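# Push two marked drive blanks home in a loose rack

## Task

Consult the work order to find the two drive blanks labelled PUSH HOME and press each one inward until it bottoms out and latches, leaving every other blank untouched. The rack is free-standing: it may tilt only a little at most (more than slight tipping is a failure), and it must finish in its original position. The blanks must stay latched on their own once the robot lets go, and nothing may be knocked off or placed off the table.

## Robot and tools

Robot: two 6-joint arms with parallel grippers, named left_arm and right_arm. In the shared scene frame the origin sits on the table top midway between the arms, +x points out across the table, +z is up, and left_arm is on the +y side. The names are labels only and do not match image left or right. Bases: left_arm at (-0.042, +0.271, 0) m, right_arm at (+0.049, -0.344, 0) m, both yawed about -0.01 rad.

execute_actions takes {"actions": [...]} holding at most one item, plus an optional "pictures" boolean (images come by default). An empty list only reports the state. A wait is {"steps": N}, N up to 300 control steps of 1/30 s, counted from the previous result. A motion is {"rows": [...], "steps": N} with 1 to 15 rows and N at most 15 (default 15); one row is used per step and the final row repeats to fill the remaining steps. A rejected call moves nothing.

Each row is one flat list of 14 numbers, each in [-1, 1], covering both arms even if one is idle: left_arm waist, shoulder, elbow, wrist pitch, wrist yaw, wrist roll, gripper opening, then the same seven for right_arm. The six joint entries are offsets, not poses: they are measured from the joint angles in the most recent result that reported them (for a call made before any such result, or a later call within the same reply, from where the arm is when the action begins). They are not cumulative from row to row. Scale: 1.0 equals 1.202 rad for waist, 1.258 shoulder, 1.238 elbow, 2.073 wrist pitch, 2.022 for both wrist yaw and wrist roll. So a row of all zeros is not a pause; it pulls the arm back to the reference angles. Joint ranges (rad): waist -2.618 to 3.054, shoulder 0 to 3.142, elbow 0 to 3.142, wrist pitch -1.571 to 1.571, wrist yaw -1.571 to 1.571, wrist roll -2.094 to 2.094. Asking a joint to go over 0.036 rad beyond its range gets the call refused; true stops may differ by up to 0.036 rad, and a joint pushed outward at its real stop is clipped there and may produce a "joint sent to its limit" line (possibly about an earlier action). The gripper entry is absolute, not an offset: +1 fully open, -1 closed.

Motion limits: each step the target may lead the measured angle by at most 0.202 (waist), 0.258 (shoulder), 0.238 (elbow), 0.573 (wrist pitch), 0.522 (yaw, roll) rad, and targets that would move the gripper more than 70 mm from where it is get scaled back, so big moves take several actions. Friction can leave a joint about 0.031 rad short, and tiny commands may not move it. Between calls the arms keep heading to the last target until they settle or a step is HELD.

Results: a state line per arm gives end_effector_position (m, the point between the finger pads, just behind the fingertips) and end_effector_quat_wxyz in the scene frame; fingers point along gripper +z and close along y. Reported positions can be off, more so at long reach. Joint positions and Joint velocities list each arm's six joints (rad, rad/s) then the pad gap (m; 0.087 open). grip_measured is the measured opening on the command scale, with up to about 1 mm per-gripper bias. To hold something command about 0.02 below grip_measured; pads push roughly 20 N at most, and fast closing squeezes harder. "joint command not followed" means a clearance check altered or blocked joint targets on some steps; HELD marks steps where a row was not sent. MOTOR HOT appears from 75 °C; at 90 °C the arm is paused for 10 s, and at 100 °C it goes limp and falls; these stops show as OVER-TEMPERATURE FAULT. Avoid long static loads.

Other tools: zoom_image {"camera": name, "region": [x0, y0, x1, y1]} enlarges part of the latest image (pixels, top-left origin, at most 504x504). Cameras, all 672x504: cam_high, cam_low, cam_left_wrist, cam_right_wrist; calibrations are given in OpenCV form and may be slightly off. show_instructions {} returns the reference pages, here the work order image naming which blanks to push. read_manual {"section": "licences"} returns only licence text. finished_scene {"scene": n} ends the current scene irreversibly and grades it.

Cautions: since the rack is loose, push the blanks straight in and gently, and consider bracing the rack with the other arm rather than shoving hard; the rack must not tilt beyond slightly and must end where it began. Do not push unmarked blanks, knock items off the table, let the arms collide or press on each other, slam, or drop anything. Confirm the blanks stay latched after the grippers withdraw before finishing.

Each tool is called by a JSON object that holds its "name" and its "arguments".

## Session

{"name": "show_instructions", "arguments": {}}

{"name": "execute_actions", "arguments": {"actions": []}}

Reference images for this scene: work order.

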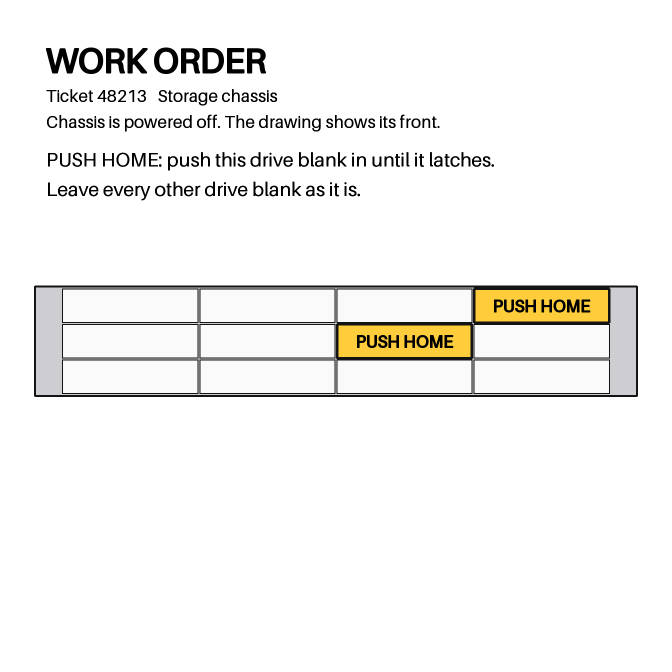

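Scene clock: 0.00 s of 4500.00 s.
left_arm: end_effector_position=(+0.2633, +0.1980, +0.2396) grip_measured=+0.985 end_effector_quat_wxyz=(+0.274, +0.802, +0.491, +0.202) | right_arm: end_effector_position=(+0.3476, -0.4624, +0.1101) grip_measured=+0.982 end_effector_quat_wxyz=(+0.194, +0.009, +0.978, +0.080)
Joint positions: left_arm=[-0.334  1.131  1.199 -0.944  0.021  1.682  0.087] | right_arm=[-0.477  1.631  1.312 -0.972 -0.322 -0.434  0.087]
Joint velocities: left_arm=[ 0.007 -0.007 -0.017  0.007 -0.139  0.007 -0.001] | right_arm=[ 0.007  0.002 -0.002  0.022 -0.022  0.007 -0.   ]
Motor temperatures (°C, as the motors report them): left_arm=[20 22 27 24 19 19] | right_arm=[20 32 23 25 19 20]
camera_calibration (this result's frames):
cam_left_wrist: T_world_to_cam=[[-0.680537, 0.350214, -0.643599, 0.263142], [-0.168676, 0.779904, 0.602742, -0.227305], [0.713035, 0.518748, -0.471681, -0.0379482], [0, 0, 0, 1]] pos_world=[0.167795, 0.104806, 0.288465]
cam_right_wrist: T_world_to_cam=[[0.0122588, -0.988324, -0.151876, -0.44705], [-0.884536, -0.0815506, 0.459289, 0.243847], [-0.466312, 0.128709, -0.875207, 0.460576], [0, 0, 0, 1]] pos_world=[0.435944, -0.481225, 0.223207]

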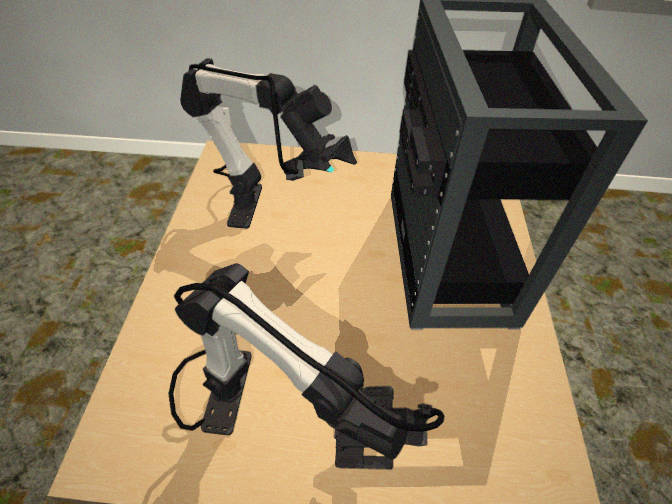

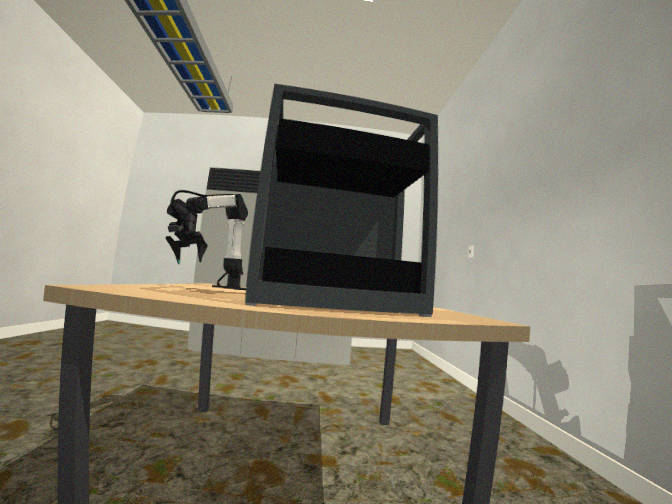

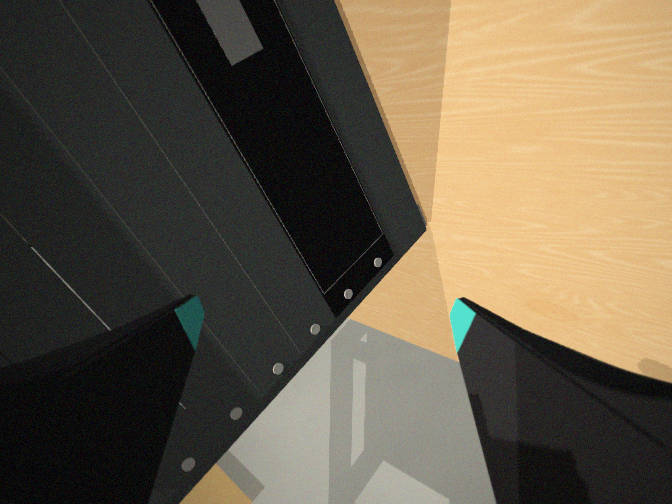

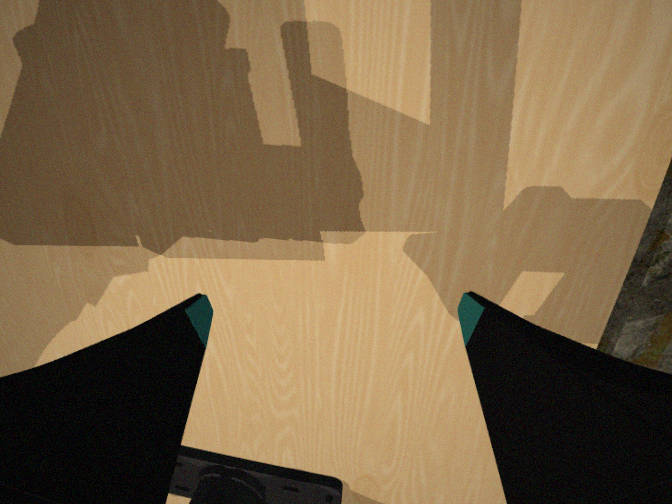

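{"name": "zoom_image", "arguments": {"camera": "cam_high", "region": [385, 40, 475, 220]}}

Region (385, 40, 475, 220) of cam_high's 672x504 image, scaled by 2.800, with more detail than that image has.

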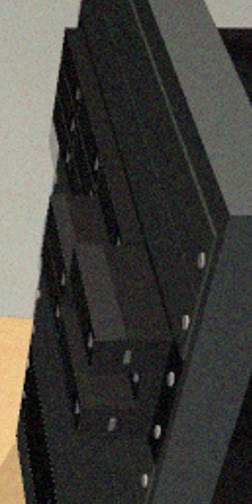

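{"name": "execute_actions", "arguments": {"actions": [{"rows":[[-0.015,0.01,0.02,0.02,0,0,0.85,0.005,0.01,0.025,0.02,-0.025,0.01,1],[-0.035,0.025,0.05,0.045,0,-0.005,0.7,0.015,0.025,0.06,0.045,-0.06,0.02,1],[-0.06,0.05,0.09,0.075,0,-0.01,0.55,0.03,0.045,0.1,0.075,-0.1,0.035,1],[-0.085,0.08,0.13,0.105,-0.005,-0.015,0.4,0.045,0.065,0.145,0.11,-0.145,0.05,1],[-0.11,0.11,0.17,0.135,-0.005,-0.02,0.25,0.06,0.09,0.19,0.145,-0.19,0.065,1],[-0.135,0.14,0.21,0.165,-0.01,-0.025,0.1,0.075,0.115,0.235,0.18,-0.235,0.08,1],[-0.16,0.175,0.25,0.195,-0.01,-0.03,-0.05,0.09,0.14,0.28,0.215,-0.28,0.1,1],[-0.185,0.21,0.295,0.225,-0.015,-0.035,-0.2,0.105,0.165,0.325,0.25,-0.325,0.115,1],[-0.21,0.245,0.34,0.255,-0.015,-0.04,-0.35,0.12,0.19,0.37,0.285,-0.37,0.13,1],[-0.235,0.28,0.385,0.29,-0.015,-0.045,-0.5,0.135,0.215,0.415,0.32,-0.415,0.15,1],[-0.26,0.315,0.43,0.32,-0.015,-0.05,-0.65,0.15,0.24,0.46,0.355,-0.46,0.165,1],[-0.28,0.35,0.47,0.35,-0.015,-0.055,-0.8,0.165,0.26,0.505,0.39,-0.5,0.18,1],[-0.3,0.385,0.51,0.38,-0.015,-0.059,-0.9,0.18,0.28,0.55,0.42,-0.54,0.195,1],[-0.315,0.415,0.545,0.405,-0.015,-0.059,-1,0.195,0.3,0.59,0.445,-0.575,0.21,1],[-0.325,0.441,0.568,0.426,-0.015,-0.059,-1,0.21,0.311,0.615,0.465,-0.602,0.218,1]],"steps":15}], "pictures": false}}

{"name": "execute_actions", "arguments": {"actions": [{"steps":30}], "pictures": false}}

{"name": "execute_actions", "arguments": {"actions": [{"rows":[[0,0,0,0,0,0,-1,0.01,0,0,0,0,0,1],[0,0,0,0,0,0,-1,0.022,0,0,0,0,0,1],[0,0,0,0,0,0,-1,0.036,0,0,0,0,0,1],[0,0,0,0,0,0,-1,0.052,0,0,0,0,0,1],[0,0,0,0,0,0,-1,0.068,0,0,0,0,0,1],[0,0,0,0,0,0,-1,0.085,0,0,0,0,0,1],[0,0,0,0,0,0,-1,0.102,0,0,0,0,0,1],[0,0,0,0,0,0,-1,0.12,0,0,0,0,0,1],[0,0,0,0,0,0,-1,0.137,0,0,0,0,0,1],[0,0,0,0,0,0,-1,0.154,0,0,0,0,0,1],[0,0,0,0,0,0,-1,0.17,0,0,0,0,0,1],[0,0,0,0,0,0,-1,0.185,0,0,0,0,0,1],[0,0,0,0,0,0,-1,0.198,0,0,0,0,0,1],[0,0,0,0,0,0,-1,0.208,0,0,0,0,0,1],[0,0,0,0,0,0,-1,0.215,0,0,0,0,0,1]],"steps":15}], "pictures": false}}

{"name": "execute_actions", "arguments": {"actions": [{"steps":12}]}}

Scene clock: 27.57 s of 4500.00 s.
left_arm: end_effector_position=(+0.3593, +0.0240, +0.3950) grip_measured=-1.000 end_effector_quat_wxyz=(+0.509, +0.741, +0.343, +0.273) | right_arm: end_effector_position=(+0.5512, -0.3867, +0.2641) grip_measured=+0.982 end_effector_quat_wxyz=(+0.516, -0.150, +0.807, +0.245)
Joint positions: left_arm=[-0.616  1.499  1.663 -0.504  0.008  1.632  0.   ] | right_arm=[-0.326  1.879  1.79  -0.493 -0.889 -0.213  0.087]
Joint velocities: left_arm=[-0.589  1.072  1.136  1.355 -0.007 -0.125 -0.026] | right_arm=[ 0.481  0.779  1.175  1.531 -1.399  0.652 -0.001]
Motor temperatures (°C, as the motors report them): left_arm=[20 22 30 26 19 19] | right_arm=[20 35 25 25 19 20]
Steps of this call (steps 1 to 90: nothing new was sent; then 24.07 s passed at rest; steps 91 to 105: all 15 steps of this action). Readings (joint positions):
91: left_arm=[-0.334 1.131 1.199 -0.942 0.021 1.682] | right_arm=[-0.477 1.631 1.313 -0.971 -0.327 -0.432]
92: left_arm=[-0.340 1.133 1.203 -0.939 0.020 1.682] | right_arm=[-0.477 1.634 1.322 -0.969 -0.343 -0.426]
94: left_arm=[-0.375 1.163 1.250 -0.913 0.018 1.680] | right_arm=[-0.466 1.658 1.376 -0.940 -0.406 -0.404]
98: left_arm=[-0.464 1.269 1.396 -0.783 0.014 1.666] | right_arm=[-0.423 1.723 1.523 -0.808 -0.563 -0.350]
105: the state above

Scene clock: 28.57 s of 4500.00 s.
left_arm: end_effector_position=(+0.3742, -0.0546, +0.5092) grip_measured=-1.000 end_effector_quat_wxyz=(+0.681, +0.612, +0.267, +0.301) | right_arm: end_effector_position=(+0.5323, -0.2819, +0.3888) grip_measured=+0.982 end_effector_quat_wxyz=(+0.573, -0.435, +0.557, +0.415)
Joint positions: left_arm=[-0.722  1.684  1.879 -0.086  0.001  1.577  0.   ] | right_arm=[-0.219  2.005  2.065 -0.024 -1.53   0.     0.087]
Joint velocities: left_arm=[ 0.002 -0.007  0.007  0.037  0.051 -0.051  0.   ] | right_arm=[-0.027 -0.002  0.007 -0.081 -0.022  0.139 -0.001]
Motor temperatures (°C, as the motors report them): left_arm=[20 22 30 26 19 19] | right_arm=[20 35 25 26 19 20]
Steps of this call (steps 1 to 30: the robot went on to your last target). Readings (joint positions):
1: left_arm=[-0.637 1.537 1.703 -0.460 0.007 1.627] | right_arm=[-0.308 1.905 1.832 -0.444 -0.941 -0.191]
2: left_arm=[-0.655 1.573 1.742 -0.416 0.007 1.622] | right_arm=[-0.292 1.931 1.877 -0.397 -0.997 -0.169]
4: left_arm=[-0.688 1.637 1.812 -0.320 0.006 1.609] | right_arm=[-0.262 1.977 1.963 -0.297 -1.137 -0.122]
8: left_arm=[-0.721 1.684 1.867 -0.176 0.005 1.589] | right_arm=[-0.221 2.005 2.052 -0.125 -1.370 -0.050]
30: the state above

Scene clock: 29.07 s of 4500.00 s.
left_arm: end_effector_position=(+0.3742, -0.0546, +0.5092) grip_measured=-1.000 end_effector_quat_wxyz=(+0.681, +0.612, +0.267, +0.301) | right_arm: end_effector_position=(+0.5033, -0.1680, +0.3888) grip_measured=+0.982 end_effector_quat_wxyz=(+0.519, -0.499, +0.501, +0.481)
Joint positions: left_arm=[-0.722  1.684  1.879 -0.086  0.001  1.577  0.   ] | right_arm=[ 0.023  2.005  2.065 -0.024 -1.53   0.     0.087]
Joint velocities: left_arm=[-0.002 -0.022  0.002 -0.022  0.007 -0.11   0.   ] | right_arm=[ 0.427  0.002 -0.017 -0.007  0.022  0.051  0.   ]
Motor temperatures (°C, as the motors report them): left_arm=[20 22 30 26 19 19] | right_arm=[20 35 25 26 19 20]
Steps of this call (steps 1 to 15: all 15 steps of this action). Readings (joint positions):
1: left_arm=[-0.722 1.684 1.879 -0.086 0.001 1.577] | right_arm=[-0.219 2.005 2.065 -0.024 -1.530 0.000]
2: left_arm=[-0.722 1.684 1.879 -0.086 0.001 1.577] | right_arm=[-0.218 2.005 2.065 -0.024 -1.530 0.000]
4: left_arm=[-0.722 1.684 1.879 -0.086 0.001 1.577] | right_arm=[-0.206 2.005 2.065 -0.024 -1.530 0.000]
8: left_arm=[-0.722 1.684 1.879 -0.086 0.001 1.577] | right_arm=[-0.133 2.005 2.065 -0.024 -1.530 0.000]
15: the state above

Scene clock: 29.47 s of 4500.00 s.
left_arm: end_effector_position=(+0.3742, -0.0546, +0.5092) grip_measured=-1.000 end_effector_quat_wxyz=(+0.681, +0.612, +0.267, +0.301) | right_arm: end_effector_position=(+0.4991, -0.1574, +0.3888) grip_measured=+0.982 end_effector_quat_wxyz=(+0.513, -0.505, +0.495, +0.487)
Joint positions: left_arm=[-0.722  1.684  1.879 -0.086  0.001  1.577  0.   ] | right_arm=[ 0.046  2.005  2.065 -0.024 -1.53   0.     0.087]
Joint velocities: left_arm=[ 0.017 -0.002  0.007  0.007 -0.037 -0.051  0.   ] | right_arm=[ 0.027  0.002 -0.007 -0.022  0.037 -0.066 -0.001]
Motor temperatures (°C, as the motors report them): left_arm=[20 22 30 26 19 19] | right_arm=[20 35 26 26 19 20]
Steps of this call (steps 1 to 12: the robot went on to your last target). Readings (joint positions):
1: left_arm=[-0.722 1.684 1.879 -0.086 0.001 1.577] | right_arm=[0.036 2.005 2.065 -0.024 -1.530 0.000]
2: left_arm=[-0.722 1.684 1.879 -0.086 0.001 1.577] | right_arm=[0.044 2.005 2.065 -0.024 -1.530 0.000]
4: left_arm=[-0.722 1.684 1.879 -0.086 0.001 1.577] | right_arm=[0.048 2.005 2.065 -0.024 -1.530 0.000]
8: left_arm=[-0.722 1.684 1.879 -0.086 0.001 1.577] | right_arm=[0.046 2.005 2.065 -0.024 -1.530 0.000]
12: the state above
camera_calibration (this result's frames):
cam_left_wrist: T_world_to_cam=[[0.075129, -0.0861703, -0.993444, 0.472143], [-0.103017, 0.990258, -0.0936846, 0.167503], [0.991838, 0.10938, 0.0655201, -0.259051], [0, 0, 0, 1]] pos_world=[0.238721, -0.0968515, 0.501713]
cam_right_wrist: T_world_to_cam=[[0.998968, -0.0238337, 0.0386541, -0.519923], [0.00649811, -0.767416, -0.641116, 0.149878], [0.044944, 0.640706, -0.76647, 0.519036], [0, 0, 0, 1]] pos_world=[0.495085, -0.229922, 0.514012]

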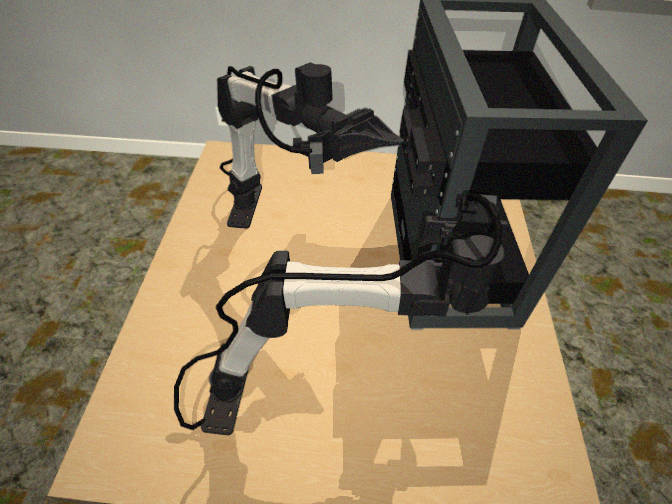

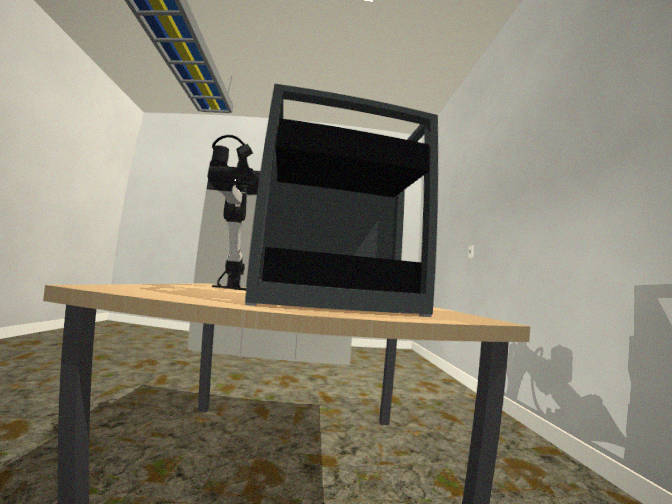

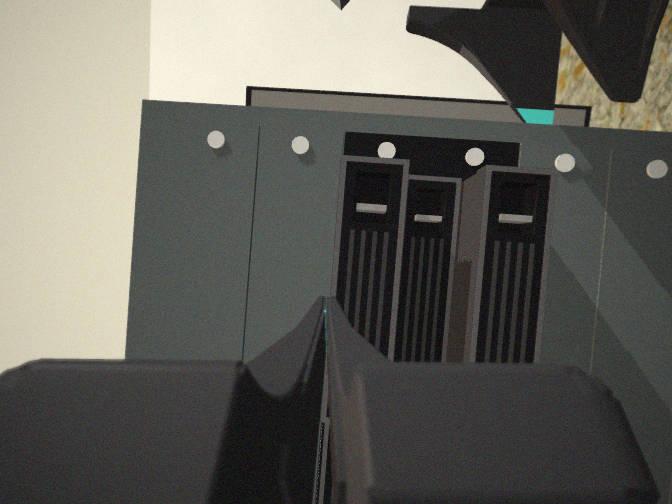

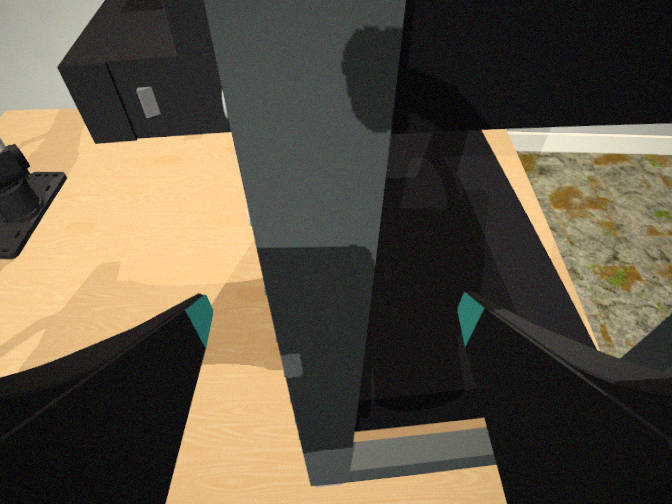

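{"name": "execute_actions", "arguments": {"actions": [{"rows":[[0.004,0.006,0.01,0,0,0,-1,0,0.008,0,0,0,0,1],[0.007,0.011,0.015,0,0,0,-1,0.003,0.016,0,0,0,0,1],[0.009,0.016,0.019,0,0,0,-1,0.008,0.024,0,0,0,0,1],[0.011,0.021,0.022,0,0,0,-1,0.014,0.032,0,0,0,0,1],[0.013,0.026,0.025,0,0,0,-1,0.021,0.04,0,0,0,0,1],[0.015,0.031,0.028,0,0,0,-1,0.028,0.048,0,0,0,0,1],[0.017,0.036,0.031,0,0,0,-1,0.036,0.048,0,0,0,0,1],[0.019,0.041,0.035,0,0,0,-1,0.044,0.048,0,0,0,0,0.95],[0.021,0.046,0.038,0,0,0,-1,0.052,0.048,0,0,0,0,0.9],[0.023,0.05,0.041,0,0,0,-1,0.06,0.048,0,0,0,0,0.85],[0.025,0.054,0.045,0,0,0,-1,0.067,0.048,0,0,0,0,0.8],[0.027,0.058,0.048,0,0,0,-1,0.073,0.048,0,0,0,0,0.75],[0.027,0.058,0.048,0,0,0,-1,0.078,0.048,0,0,0,0,0.7],[0.027,0.058,0.048,0,0,0,-1,0.081,0.048,0,0,0,0,0.65],[0.027,0.058,0.048,0,0,0,-1,0.083,0.048,0,0,0,0,0.6]],"steps":15}], "pictures": false}}

{"name": "execute_actions", "arguments": {"actions": [{"steps":12}]}}

Scene clock: 53.80 s of 4500.00 s.
left_arm: end_effector_position=(+0.3952, -0.0590, +0.4929) grip_measured=-1.000 end_effector_quat_wxyz=(+0.668, +0.620, +0.277, +0.304) | right_arm: end_effector_position=(+0.4938, -0.1162, +0.3666) grip_measured=+0.624 end_effector_quat_wxyz=(-0.477, +0.515, -0.485, -0.521)
Joint positions: left_arm=[-0.701  1.744  1.91  -0.087  0.001  1.578  0.   ] | right_arm=[ 0.136  2.056  2.065 -0.023 -1.53   0.     0.071]
Joint velocities: left_arm=[-0.002  0.022  0.056  0.081  0.007 -0.051  0.   ] | right_arm=[ 0.193 -0.002 -0.007  0.007 -0.051  0.007 -0.043]
Motor temperatures (°C, as the motors report them): left_arm=[20 24 31 28 19 19] | right_arm=[20 41 26 27 19 20]
Steps of this call (steps 1 to 30: the robot went on to your last target; steps 31 to 90: nothing new was sent; then 20.83 s passed at rest; steps 91 to 105: all 15 steps of this action). Readings (joint positions):
91: left_arm=[-0.722 1.684 1.879 -0.086 0.001 1.577] | right_arm=[0.046 2.005 2.065 -0.024 -1.530 0.000]
92: left_arm=[-0.722 1.684 1.879 -0.086 0.001 1.577] | right_arm=[0.046 2.005 2.065 -0.024 -1.530 0.000]
94: left_arm=[-0.722 1.686 1.879 -0.086 0.001 1.577] | right_arm=[0.047 2.007 2.065 -0.024 -1.530 0.000]
98: left_arm=[-0.716 1.706 1.890 -0.086 0.001 1.577] | right_arm=[0.066 2.029 2.065 -0.023 -1.530 0.000]
105: the state above

Scene clock: 54.20 s of 4500.00 s.
left_arm: end_effector_position=(+0.3951, -0.0590, +0.4932) grip_measured=-1.000 end_effector_quat_wxyz=(+0.669, +0.620, +0.277, +0.304) | right_arm: end_effector_position=(+0.4914, -0.1116, +0.3666) grip_measured=+0.600 end_effector_quat_wxyz=(-0.475, +0.517, -0.482, -0.524)
Joint positions: left_arm=[-0.701  1.744  1.91  -0.087  0.002  1.578  0.   ] | right_arm=[ 0.147  2.056  2.065 -0.023 -1.53   0.     0.07 ]
Joint velocities: left_arm=[ 0.002  0.012 -0.012  0.022 -0.051 -0.007  0.   ] | right_arm=[ 0.002  0.017  0.007 -0.007  0.007 -0.022  0.   ]
Motor temperatures (°C, as the motors report them): left_arm=[20 24 31 28 19 19] | right_arm=[20 41 27 27 19 20]
Steps of this call (steps 1 to 12: the robot went on to your last target). Readings (joint positions):
1: left_arm=[-0.701 1.744 1.910 -0.087 0.002 1.578] | right_arm=[0.142 2.056 2.065 -0.023 -1.530 0.000]
2: left_arm=[-0.701 1.744 1.910 -0.087 0.002 1.578] | right_arm=[0.146 2.056 2.065 -0.023 -1.530 0.000]
4: left_arm=[-0.701 1.744 1.910 -0.087 0.002 1.578] | right_arm=[0.147 2.056 2.065 -0.023 -1.530 0.000]
8: left_arm=[-0.701 1.744 1.910 -0.087 0.002 1.578] | right_arm=[0.147 2.056 2.065 -0.023 -1.530 0.000]
12: the state above
camera_calibration (this result's frames):
cam_left_wrist: T_world_to_cam=[[0.0559493, -0.0647167, -0.996334, 0.464568], [-0.124099, 0.989708, -0.0712551, 0.169718], [0.990691, 0.127631, 0.0473422, -0.267754], [0, 0, 0, 1]] pos_world=[0.260331, -0.103732, 0.487635]
cam_right_wrist: T_world_to_cam=[[0.997012, 0.0764282, -0.0112501, -0.479796], [0.0515706, -0.766903, -0.639687, 0.148244], [-0.0575179, 0.637196, -0.768553, 0.523731], [0, 0, 0, 1]] pos_world=[0.500841, -0.18336, 0.491947]

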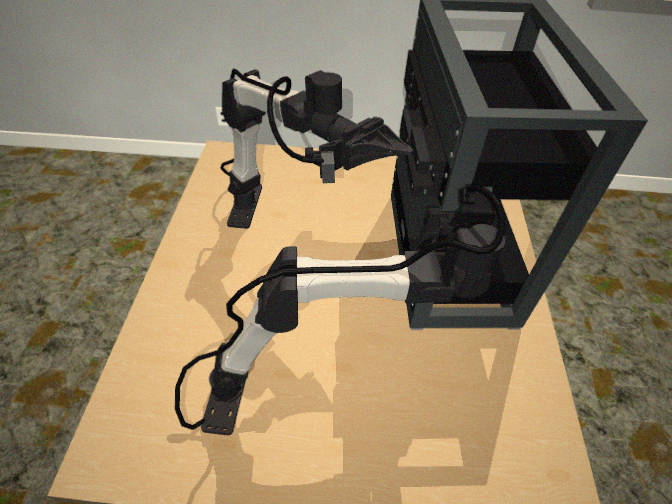

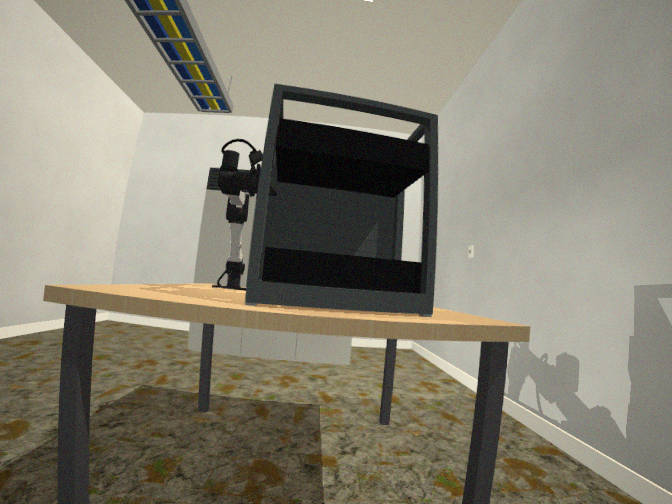

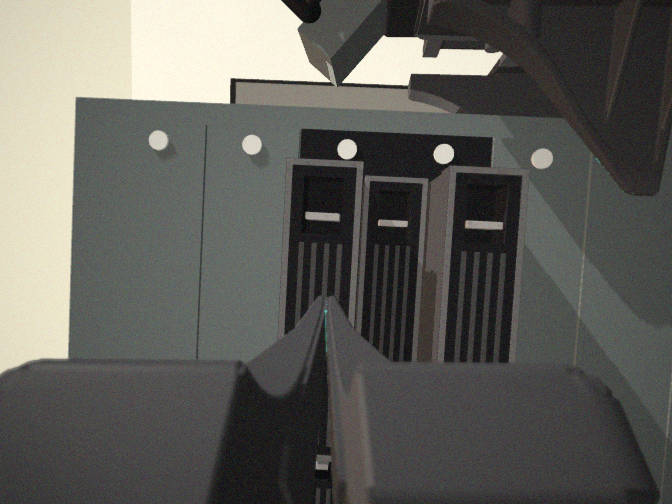

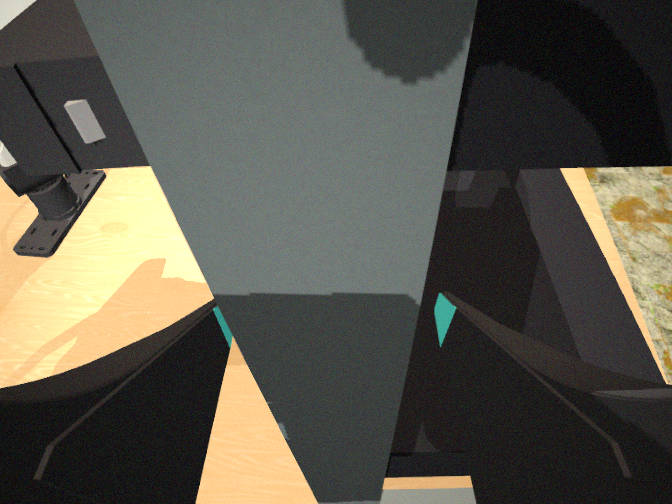

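{"name": "execute_actions", "arguments": {"actions": [{"rows":[[0.008,0.01,0.012,0,0,0,-1,0,0,0,0,0,0,0.54],[0.012,0.018,0.018,0,0,0,-1,0,0,0,0,0,0,0.48],[0.015,0.024,0.023,-0.001,0,0,-1,0,0,0,0,0,0,0.42],[0.017,0.029,0.028,-0.002,0,0,-1,0,0,0,0,0,0,0.36],[0.019,0.034,0.033,-0.003,0,0,-1,0,0,0,0,0,0,0.3],[0.021,0.038,0.039,-0.004,0,0,-1,0,0,0,0,0,0,0.24],[0.022,0.043,0.044,-0.005,0,0,-1,0,0,0,0,0,0,0.18],[0.024,0.047,0.05,-0.006,0,0,-1,0,0,0,0,0,0,0.13],[0.025,0.052,0.055,-0.007,0,0,-1,0,0,0,0,0,0,0.08],[0.027,0.056,0.061,-0.008,0,0,-1,0,0,0,0,0,0,0.04],[0.028,0.061,0.066,-0.009,0,0,-1,0,0,0,0,0,0,0.0],[0.03,0.065,0.072,-0.01,0,0,-1,0,0,0,0,0,0,-0.03],[0.032,0.07,0.077,-0.011,0,0,-1,0,0,0,0,0,0,-0.06],[0.034,0.074,0.083,-0.012,0,0,-1,0,0,0,0,0,0,-0.08],[0.036,0.079,0.088,-0.013,0,0,-1,0,0,0,0,0,0,-0.1]],"steps":15}], "pictures": false}}

{"name": "execute_actions", "arguments": {"actions": [{"steps":10}]}}

Scene clock: 69.70 s of 4500.00 s.
left_arm: end_effector_position=(+0.4110, -0.0588, +0.4930) grip_measured=-1.000 end_effector_quat_wxyz=(+0.664, +0.619, +0.284, +0.310) | right_arm: end_effector_position=(+0.4898, -0.1117, +0.3666) grip_measured=-0.058 end_effector_quat_wxyz=(-0.473, +0.520, -0.479, -0.525)
Joint positions: left_arm=[-0.682  1.8    1.984 -0.111  0.002  1.578  0.   ] | right_arm=[ 0.147  2.056  2.065 -0.023 -1.539 -0.002  0.041]
Joint velocities: left_arm=[ 0.051  0.164  0.193 -0.066 -0.007  0.066  0.   ] | right_arm=[-0.017  0.007 -0.012 -0.051 -0.022 -0.081  0.001]
Motor temperatures (°C, as the motors report them): left_arm=[20 25 33 28 19 19] | right_arm=[20 42 27 27 19 20]
Steps of this call (steps 1 to 30: the robot went on to your last target; steps 31 to 90: nothing new was sent; then 12.00 s passed at rest; steps 91 to 105: all 15 steps of this action). Readings (joint positions):
91: left_arm=[-0.701 1.744 1.910 -0.087 0.002 1.578] | right_arm=[0.147 2.056 2.065 -0.023 -1.530 0.000]
92: left_arm=[-0.701 1.745 1.910 -0.087 0.002 1.578] | right_arm=[0.147 2.056 2.065 -0.023 -1.530 0.000]
94: left_arm=[-0.701 1.747 1.912 -0.088 0.002 1.578] | right_arm=[0.147 2.056 2.065 -0.023 -1.530 0.000]
98: left_arm=[-0.698 1.760 1.935 -0.101 0.002 1.578] | right_arm=[0.147 2.056 2.065 -0.023 -1.530 0.000]
105: the state above

Scene clock: 70.03 s of 4500.00 s.
left_arm: end_effector_position=(+0.4142, -0.0584, +0.4929) grip_measured=-1.000 end_effector_quat_wxyz=(+0.663, +0.618, +0.285, +0.311) | right_arm: end_effector_position=(+0.4898, -0.1117, +0.3666) grip_measured=-0.058 end_effector_quat_wxyz=(-0.473, +0.520, -0.479, -0.525)
Joint positions: left_arm=[-0.678  1.81   1.996 -0.112  0.002  1.578  0.   ] | right_arm=[ 0.147  2.056  2.065 -0.023 -1.539 -0.002  0.041]
Joint velocities: left_arm=[-0.007  0.007 -0.007 -0.081 -0.051  0.051  0.   ] | right_arm=[-0.012 -0.027 -0.002 -0.11   0.051  0.022 -0.   ]
Motor temperatures (°C, as the motors report them): left_arm=[20 25 33 28 19 19] | right_arm=[20 43 27 27 19 20]
Steps of this call (steps 1 to 10: the robot went on to your last target). Readings (joint positions):
1: left_arm=[-0.680 1.805 1.990 -0.112 0.002 1.578] | right_arm=[0.147 2.056 2.065 -0.023 -1.539 -0.002]
2: left_arm=[-0.679 1.808 1.993 -0.112 0.002 1.578] | right_arm=[0.147 2.056 2.065 -0.023 -1.539 -0.002]
4: left_arm=[-0.678 1.810 1.996 -0.112 0.002 1.578] | right_arm=[0.147 2.056 2.065 -0.023 -1.539 -0.002]
8: left_arm=[-0.678 1.810 1.996 -0.112 0.002 1.578] | right_arm=[0.147 2.056 2.065 -0.023 -1.539 -0.002]
10: the state above
camera_calibration (this result's frames):
cam_left_wrist: T_world_to_cam=[[0.0533638, -0.0599751, -0.996772, 0.464804], [-0.147377, 0.98679, -0.0672646, 0.178975], [0.98764, 0.150491, 0.0438199, -0.28237], [0, 0, 0, 1]] pos_world=[0.280453, -0.10624, 0.487716]
cam_right_wrist: T_world_to_cam=[[0.996264, 0.0859372, -0.00858583, -0.477782], [0.0605721, -0.766132, -0.639823, 0.143959], [-0.0615624, 0.636912, -0.768475, 0.525667], [0, 0, 0, 1]] pos_world=[0.499638, -0.183453, 0.491968]

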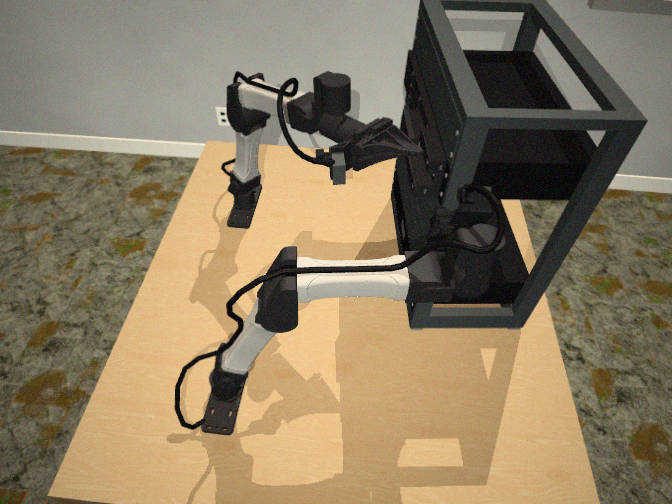

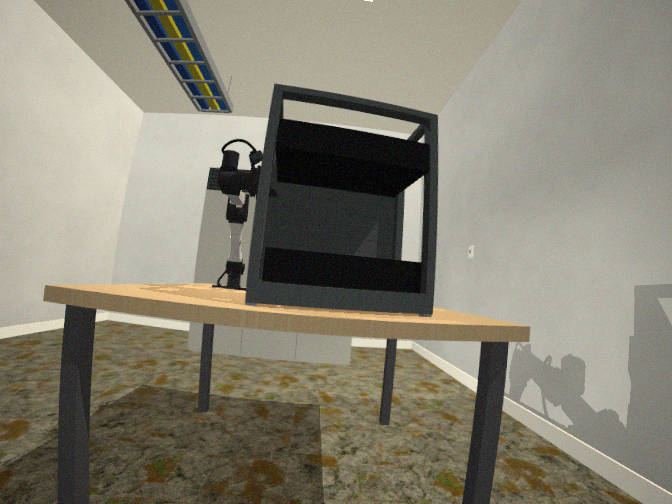

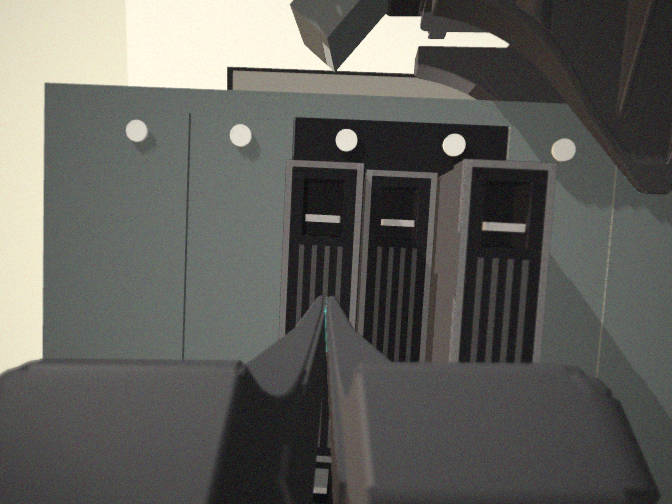

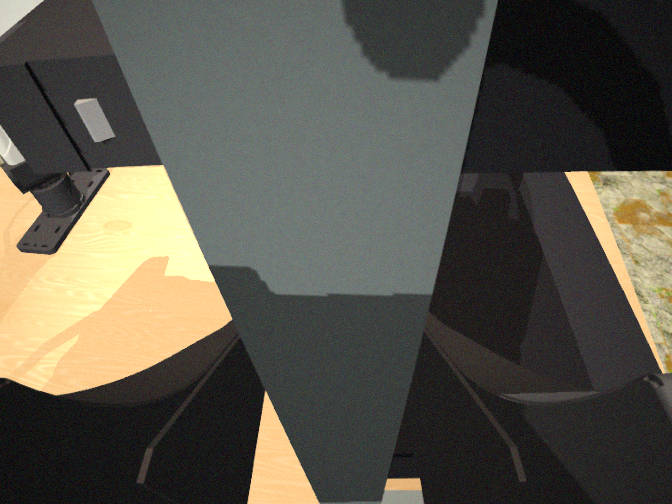

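{"name": "execute_actions", "arguments": {"actions": [{"rows":[[0.018,0.027,0.018,-0.002,0,0,-1,0,0,0,0,0,0,-0.1],[0.02,0.032,0.024,-0.003,0,0,-1,0,0,0,0,0,0,-0.1],[0.021,0.037,0.03,-0.003,0,0,-1,0,0,0,0,0,0,-0.1],[0.023,0.042,0.036,-0.004,0,0,-1,0,0,0,0,0,0,-0.1],[0.024,0.047,0.042,-0.005,0,0,-1,0,0,0,0,0,0,-0.1],[0.026,0.052,0.048,-0.005,0,0,-1,0,0,0,0,0,0,-0.1],[0.028,0.057,0.055,-0.006,0,0,-1,0,0,0,0,0,0,-0.1],[0.03,0.062,0.061,-0.007,0,0,-1,0,0,0,0,0,0,-0.1],[0.032,0.067,0.068,-0.007,0,0,-1,0,0,0,0,0,0,-0.1],[0.034,0.072,0.074,-0.008,0,0,-1,0,0,0,0,0,0,-0.1],[0.037,0.078,0.08,-0.008,0,0,-1,0,0,0,0,0,0,-0.1],[0.041,0.085,0.086,-0.008,-0.003,0,-1,0,0,0,0,0,0,-0.1],[0.046,0.092,0.091,-0.008,-0.006,0,-1,0,0,0,0,0,0,-0.1],[0.051,0.099,0.096,-0.008,-0.009,0,-1,0,0,0,0,0,0,-0.1],[0.056,0.106,0.1,-0.008,-0.012,0,-1,0,0,0,0,0,0,-0.1]],"steps":15}], "pictures": false}}

{"name": "execute_actions", "arguments": {"actions": [{"steps":12}]}}

Scene clock: 81.47 s of 4500.00 s.
left_arm: end_effector_position=(+0.4320, -0.0568, +0.4929) grip_measured=-1.000 end_effector_quat_wxyz=(+0.658, +0.617, +0.293, +0.317) | right_arm: end_effector_position=(+0.4898, -0.1118, +0.3666) grip_measured=-0.058 end_effector_quat_wxyz=(-0.473, +0.521, -0.479, -0.525)
Joint positions: left_arm=[-0.656  1.875  2.088 -0.146  0.003  1.577  0.   ] | right_arm=[ 0.147  2.056  2.065 -0.023 -1.54  -0.003  0.041]
Joint velocities: left_arm=[ 0.017  0.066  0.188 -0.212  0.051  0.066  0.   ] | right_arm=[-0.012  0.007 -0.002 -0.007  0.007 -0.066  0.001]
Motor temperatures (°C, as the motors report them): left_arm=[20 25 34 28 19 19] | right_arm=[20 44 27 27 19 20]
Steps of this call (steps 1 to 30: the robot went on to your last target; steps 31 to 90: nothing new was sent; then 7.93 s passed at rest; steps 91 to 105: all 15 steps of this action). Readings (joint positions):
91: left_arm=[-0.678 1.810 1.996 -0.112 0.002 1.578] | right_arm=[0.147 2.056 2.065 -0.023 -1.540 -0.003]
92: left_arm=[-0.678 1.810 1.996 -0.112 0.002 1.578] | right_arm=[0.147 2.056 2.065 -0.023 -1.540 -0.003]
94: left_arm=[-0.677 1.815 2.005 -0.118 0.002 1.578] | right_arm=[0.147 2.056 2.065 -0.023 -1.540 -0.003]
98: left_arm=[-0.667 1.841 2.037 -0.122 0.002 1.578] | right_arm=[0.147 2.056 2.065 -0.023 -1.540 -0.003]
105: the state above

Scene clock: 81.87 s of 4500.00 s.
left_arm: end_effector_position=(+0.4320, -0.0567, +0.4927) grip_measured=-1.000 end_effector_quat_wxyz=(+0.655, +0.620, +0.294, +0.316) | right_arm: end_effector_position=(+0.4898, -0.1118, +0.3666) grip_measured=-0.058 end_effector_quat_wxyz=(-0.473, +0.521, -0.479, -0.525)
Joint positions: left_arm=[-0.656  1.878  2.101 -0.164  0.003  1.577  0.   ] | right_arm=[ 0.147  2.056  2.065 -0.023 -1.54  -0.003  0.041]
Joint velocities: left_arm=[-0.002  0.007 -0.002  0.022 -0.022 -0.022  0.   ] | right_arm=[-0.007  0.007 -0.007 -0.037 -0.081 -0.022 -0.001]
Motor temperatures (°C, as the motors report them): left_arm=[20 25 34 29 19 19] | right_arm=[20 44 27 27 19 20]
Steps of this call (steps 1 to 12: the robot went on to your last target). Readings (joint positions):
1: left_arm=[-0.656 1.876 2.093 -0.154 0.003 1.577] | right_arm=[0.147 2.056 2.065 -0.023 -1.540 -0.003]
2: left_arm=[-0.656 1.877 2.096 -0.158 0.003 1.577] | right_arm=[0.147 2.056 2.065 -0.023 -1.540 -0.003]
4: left_arm=[-0.656 1.878 2.100 -0.162 0.003 1.577] | right_arm=[0.147 2.056 2.065 -0.023 -1.540 -0.003]
8: left_arm=[-0.656 1.878 2.101 -0.164 0.003 1.577] | right_arm=[0.147 2.056 2.065 -0.023 -1.540 -0.003]
12: the state above
camera_calibration (this result's frames):
cam_left_wrist: T_world_to_cam=[[0.0423338, -0.0498286, -0.99786, 0.469563], [-0.169137, 0.983983, -0.0563111, 0.183789], [0.984683, 0.171159, 0.0332279, -0.292532], [0, 0, 0, 1]] pos_world=[0.299258, -0.107378, 0.488628]
cam_right_wrist: T_world_to_cam=[[0.996237, 0.0863181, -0.00782314, -0.47797], [0.0613502, -0.766059, -0.639835, 0.143591], [-0.0612224, 0.636947, -0.768472, 0.525504], [0, 0, 0, 1]] pos_world=[0.499535, -0.183462, 0.491971]

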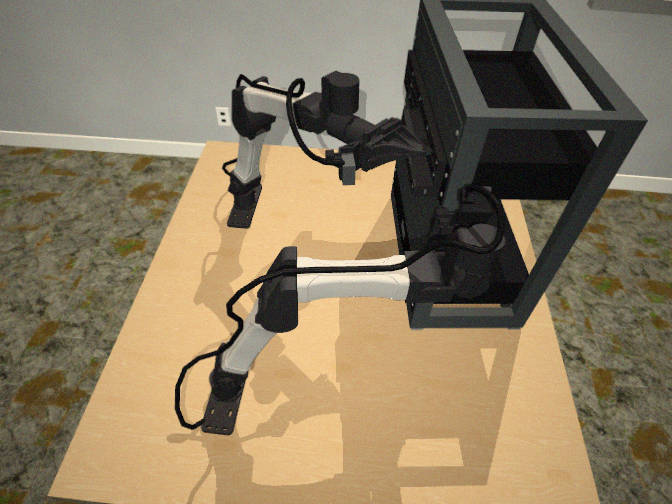

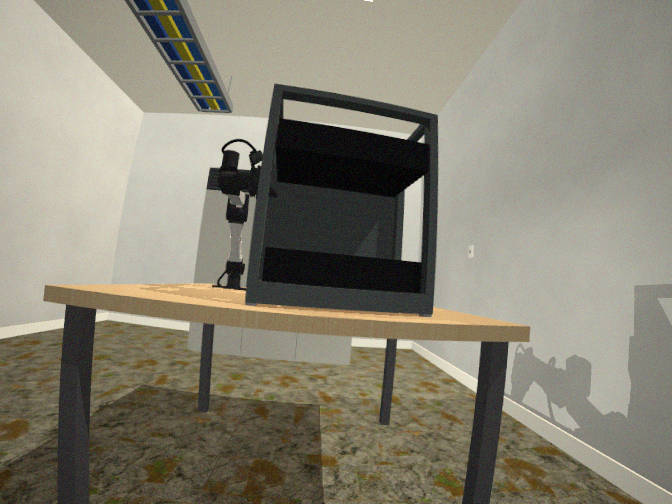

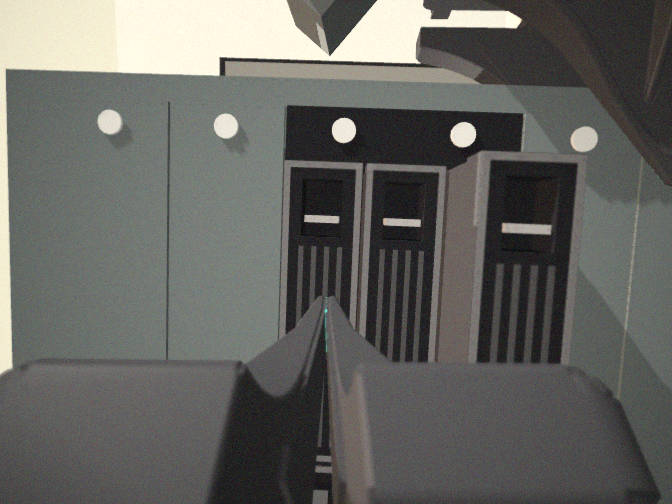

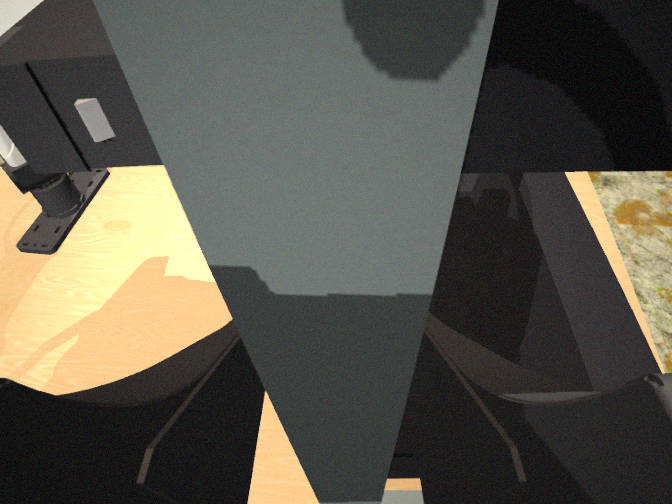

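{"name": "execute_actions", "arguments": {"actions": [{"rows":[[0.04,0.055,0.016,0.018,-0.013,0,-1,0,0,0,0,0,0,-0.1],[0.044,0.059,0.017,0.019,-0.015,0,-1,0,0,0,0,0,0,-0.1],[0.048,0.063,0.018,0.02,-0.017,0,-1,0,0,0,0,0,0,-0.1],[0.052,0.067,0.019,0.021,-0.019,0,-1,0,0,0,0,0,0,-0.1],[0.056,0.071,0.02,0.022,-0.021,0,-1,0,0,0,0,0,0,-0.1],[0.06,0.075,0.021,0.023,-0.023,0,-1,0,0,0,0,0,0,-0.1],[0.063,0.079,0.022,0.024,-0.025,0,-1,0,0,0,0,0,0,-0.1],[0.063,0.079,0.022,0.024,-0.025,0,-1,0,0,0,0,0,0,-0.1],[0.063,0.079,0.022,0.024,-0.025,0,-1,0,0,0,0,0,0,-0.1],[0.063,0.079,0.022,0.024,-0.025,0,-1,0,0,0,0,0,0,-0.1],[0.05,0.063,0.018,0.02,-0.02,0,-1,0,0,0,0,0,0,-0.1],[0.037,0.047,0.013,0.016,-0.015,0,-1,0,0,0,0,0,0,-0.1],[0.024,0.03,0.008,0.012,-0.01,0,-1,0,0,0,0,0,0,-0.1],[0.012,0.015,0.004,0.008,-0.005,0,-1,0,0,0,0,0,0,-0.1],[0,0,0,0.005,0,0,-1,0,0,0,0,0,0,-0.1]],"steps":15}], "pictures": false}}

{"name": "execute_actions", "arguments": {"actions": [{"rows":[[-0.006,-0.01,-0.008,0.005,0,0,-1,0,0,0,0,0,0,-0.1],[-0.01,-0.02,-0.018,0.005,0,0,-1,0,0,0,0,0,0,-0.1],[-0.014,-0.03,-0.03,0.006,0,0,-1,0,0,0,0,0,0,-0.1],[-0.018,-0.041,-0.043,0.007,0,0,-1,0,0,0,0,0,0,-0.1],[-0.022,-0.052,-0.056,0.008,0,0,-1,0,0,0,0,0,0,-0.1],[-0.026,-0.063,-0.069,0.009,0,0,-1,0,0,0,0,0,0,-0.1],[-0.03,-0.074,-0.082,0.01,0,0,-1,0,0,0,0,0,0,-0.1],[-0.034,-0.085,-0.095,0.011,0,0,-1,0,0,0,0,0,0,-0.1],[-0.038,-0.096,-0.108,0.012,0,0,-1,0,0,0,0,0,0,-0.1],[-0.042,-0.107,-0.121,0.013,0,0,-1,0,0,0,0,0,0,-0.1],[-0.046,-0.118,-0.134,0.014,0,0,-1,0,0,0,0,0,0,-0.1],[-0.049,-0.129,-0.147,0.015,0,0,-1,0,0,0,0,0,0,-0.1],[-0.052,-0.14,-0.16,0.015,0,0,-1,0,0,0,0,0,0,-0.1],[-0.054,-0.15,-0.172,0.015,0,0,-1,0,0,0,0,0,0,-0.1],[-0.056,-0.158,-0.182,0.015,0,0,-1,0,0,0,0,0,0,-0.1]],"steps":15}], "pictures": false}}

{"name": "execute_actions", "arguments": {"actions": [{"steps":10}]}}

Scene clock: 103.03 s of 4500.00 s.
left_arm: end_effector_position=(+0.4303, -0.0571, +0.4941) grip_measured=-1.000 end_effector_quat_wxyz=(+0.655, +0.622, +0.294, +0.312) | right_arm: end_effector_position=(+0.4898, -0.1118, +0.3666) grip_measured=-0.058 end_effector_quat_wxyz=(-0.473, +0.521, -0.479, -0.525)
Joint positions: left_arm=[-0.656  1.879  2.114 -0.183  0.008  1.574  0.   ] | right_arm=[ 0.147  2.056  2.065 -0.023 -1.54  -0.003  0.041]
Joint velocities: left_arm=[ 0.002 -0.002 -0.002 -0.066 -0.051 -0.022  0.   ] | right_arm=[-0.007 -0.007 -0.022 -0.007 -0.007 -0.051 -0.   ]
Motor temperatures (°C, as the motors report them): left_arm=[20 24 34 30 19 19] | right_arm=[20 46 28 27 19 20]
Steps of this call (steps 1 to 30: the robot went on to your last target; steps 31 to 90: nothing new was sent; then 17.67 s passed at rest; steps 91 to 105: all 15 steps of this action). Readings (joint positions):
91: left_arm=[-0.656 1.878 2.101 -0.164 0.003 1.577] | right_arm=[0.147 2.056 2.065 -0.023 -1.540 -0.003]
92: left_arm=[-0.655 1.879 2.101 -0.164 0.003 1.577] | right_arm=[0.147 2.056 2.065 -0.023 -1.540 -0.003]
94: left_arm=[-0.655 1.879 2.101 -0.164 0.003 1.577] | right_arm=[0.147 2.056 2.065 -0.023 -1.540 -0.003]
98: left_arm=[-0.653 1.884 2.112 -0.175 0.004 1.575] | right_arm=[0.147 2.056 2.065 -0.023 -1.540 -0.003]
105: the state above

Scene clock: 103.53 s of 4500.00 s.
left_arm: end_effector_position=(+0.3821, -0.0557, +0.4972) grip_measured=-1.000 end_effector_quat_wxyz=(+0.660, +0.634, +0.279, +0.293) | right_arm: end_effector_position=(+0.4898, -0.1118, +0.3666) grip_measured=-0.058 end_effector_quat_wxyz=(-0.473, +0.521, -0.479, -0.525)
Joint positions: left_arm=[-0.711  1.715  1.934 -0.177  0.008  1.574  0.   ] | right_arm=[ 0.147  2.056  2.065 -0.023 -1.54  -0.003  0.041]
Joint velocities: left_arm=[-0.076 -0.383 -0.403 -0.007  0.007 -0.022  0.   ] | right_arm=[ 0.002 -0.012  0.017 -0.007 -0.095 -0.051 -0.   ]
Motor temperatures (°C, as the motors report them): left_arm=[20 24 34 30 19 19] | right_arm=[20 47 28 27 19 20]
Steps of this call (steps 1 to 15: all 15 steps of this action). Readings (joint positions):
1: left_arm=[-0.657 1.878 2.114 -0.183 0.008 1.574] | right_arm=[0.147 2.056 2.065 -0.023 -1.540 -0.003]
2: left_arm=[-0.658 1.877 2.114 -0.183 0.008 1.574] | right_arm=[0.147 2.056 2.065 -0.023 -1.540 -0.003]
4: left_arm=[-0.660 1.868 2.101 -0.182 0.008 1.574] | right_arm=[0.147 2.056 2.065 -0.023 -1.540 -0.003]
8: left_arm=[-0.676 1.819 2.041 -0.182 0.008 1.574] | right_arm=[0.147 2.056 2.065 -0.023 -1.540 -0.003]
15: the state above

Scene clock: 103.87 s of 4500.00 s.
left_arm: end_effector_position=(+0.3756, -0.0531, +0.4998) grip_measured=-1.000 end_effector_quat_wxyz=(+0.662, +0.632, +0.276, +0.292) | right_arm: end_effector_position=(+0.4898, -0.1118, +0.3666) grip_measured=-0.058 end_effector_quat_wxyz=(-0.473, +0.521, -0.479, -0.525)
Joint positions: left_arm=[-0.716  1.691  1.911 -0.172  0.008  1.574  0.   ] | right_arm=[ 0.147  2.056  2.065 -0.023 -1.54  -0.003  0.041]
Joint velocities: left_arm=[-0.017  0.002 -0.032  0.051 -0.007 -0.022  0.   ] | right_arm=[ 0.002  0.002 -0.002  0.051 -0.051  0.022 -0.001]
Motor temperatures (°C, as the motors report them): left_arm=[20 24 34 30 19 19] | right_arm=[20 47 28 27 19 20]
Steps of this call (steps 1 to 10: the robot went on to your last target). Readings (joint positions):
1: left_arm=[-0.713 1.704 1.924 -0.177 0.008 1.574] | right_arm=[0.147 2.056 2.065 -0.023 -1.540 -0.003]
2: left_arm=[-0.715 1.697 1.919 -0.176 0.008 1.574] | right_arm=[0.147 2.056 2.065 -0.023 -1.540 -0.003]
4: left_arm=[-0.716 1.691 1.917 -0.174 0.008 1.574] | right_arm=[0.147 2.056 2.065 -0.023 -1.540 -0.003]
8: left_arm=[-0.716 1.691 1.913 -0.172 0.008 1.574] | right_arm=[0.147 2.056 2.065 -0.023 -1.540 -0.003]
10: the state above
camera_calibration (this result's frames):
cam_left_wrist: T_world_to_cam=[[0.0292406, -0.0473413, -0.998451, 0.484564], [-0.105381, 0.993165, -0.0501769, 0.144608], [0.994002, 0.106685, 0.0240519, -0.24019], [0, 0, 0, 1]] pos_world=[0.23982, -0.0950552, 0.496846]
cam_right_wrist: T_world_to_cam=[[0.996237, 0.0863181, -0.00782314, -0.47797], [0.0613502, -0.766059, -0.639835, 0.143591], [-0.0612224, 0.636947, -0.768472, 0.525504], [0, 0, 0, 1]] pos_world=[0.499535, -0.183462, 0.491971]

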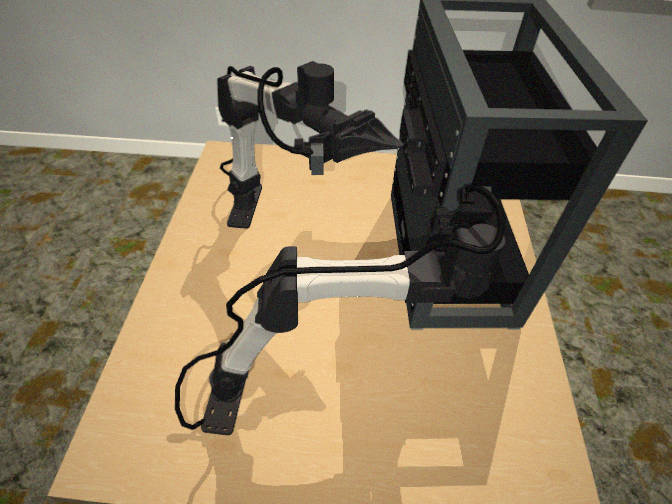

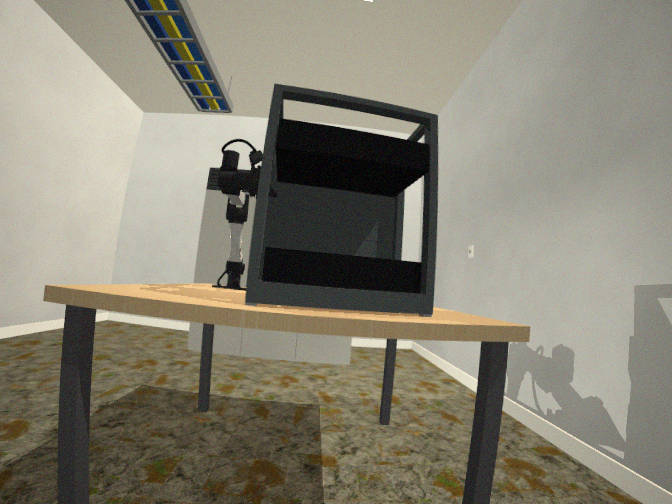

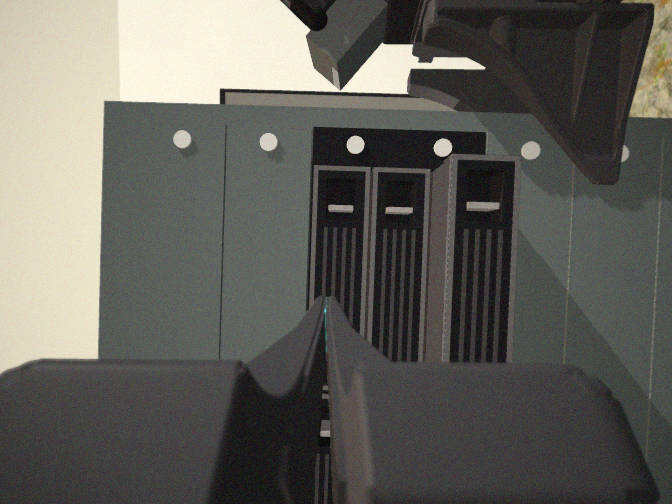

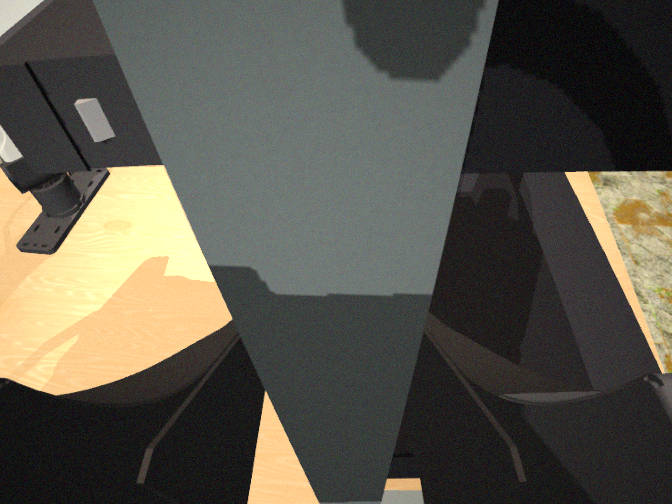

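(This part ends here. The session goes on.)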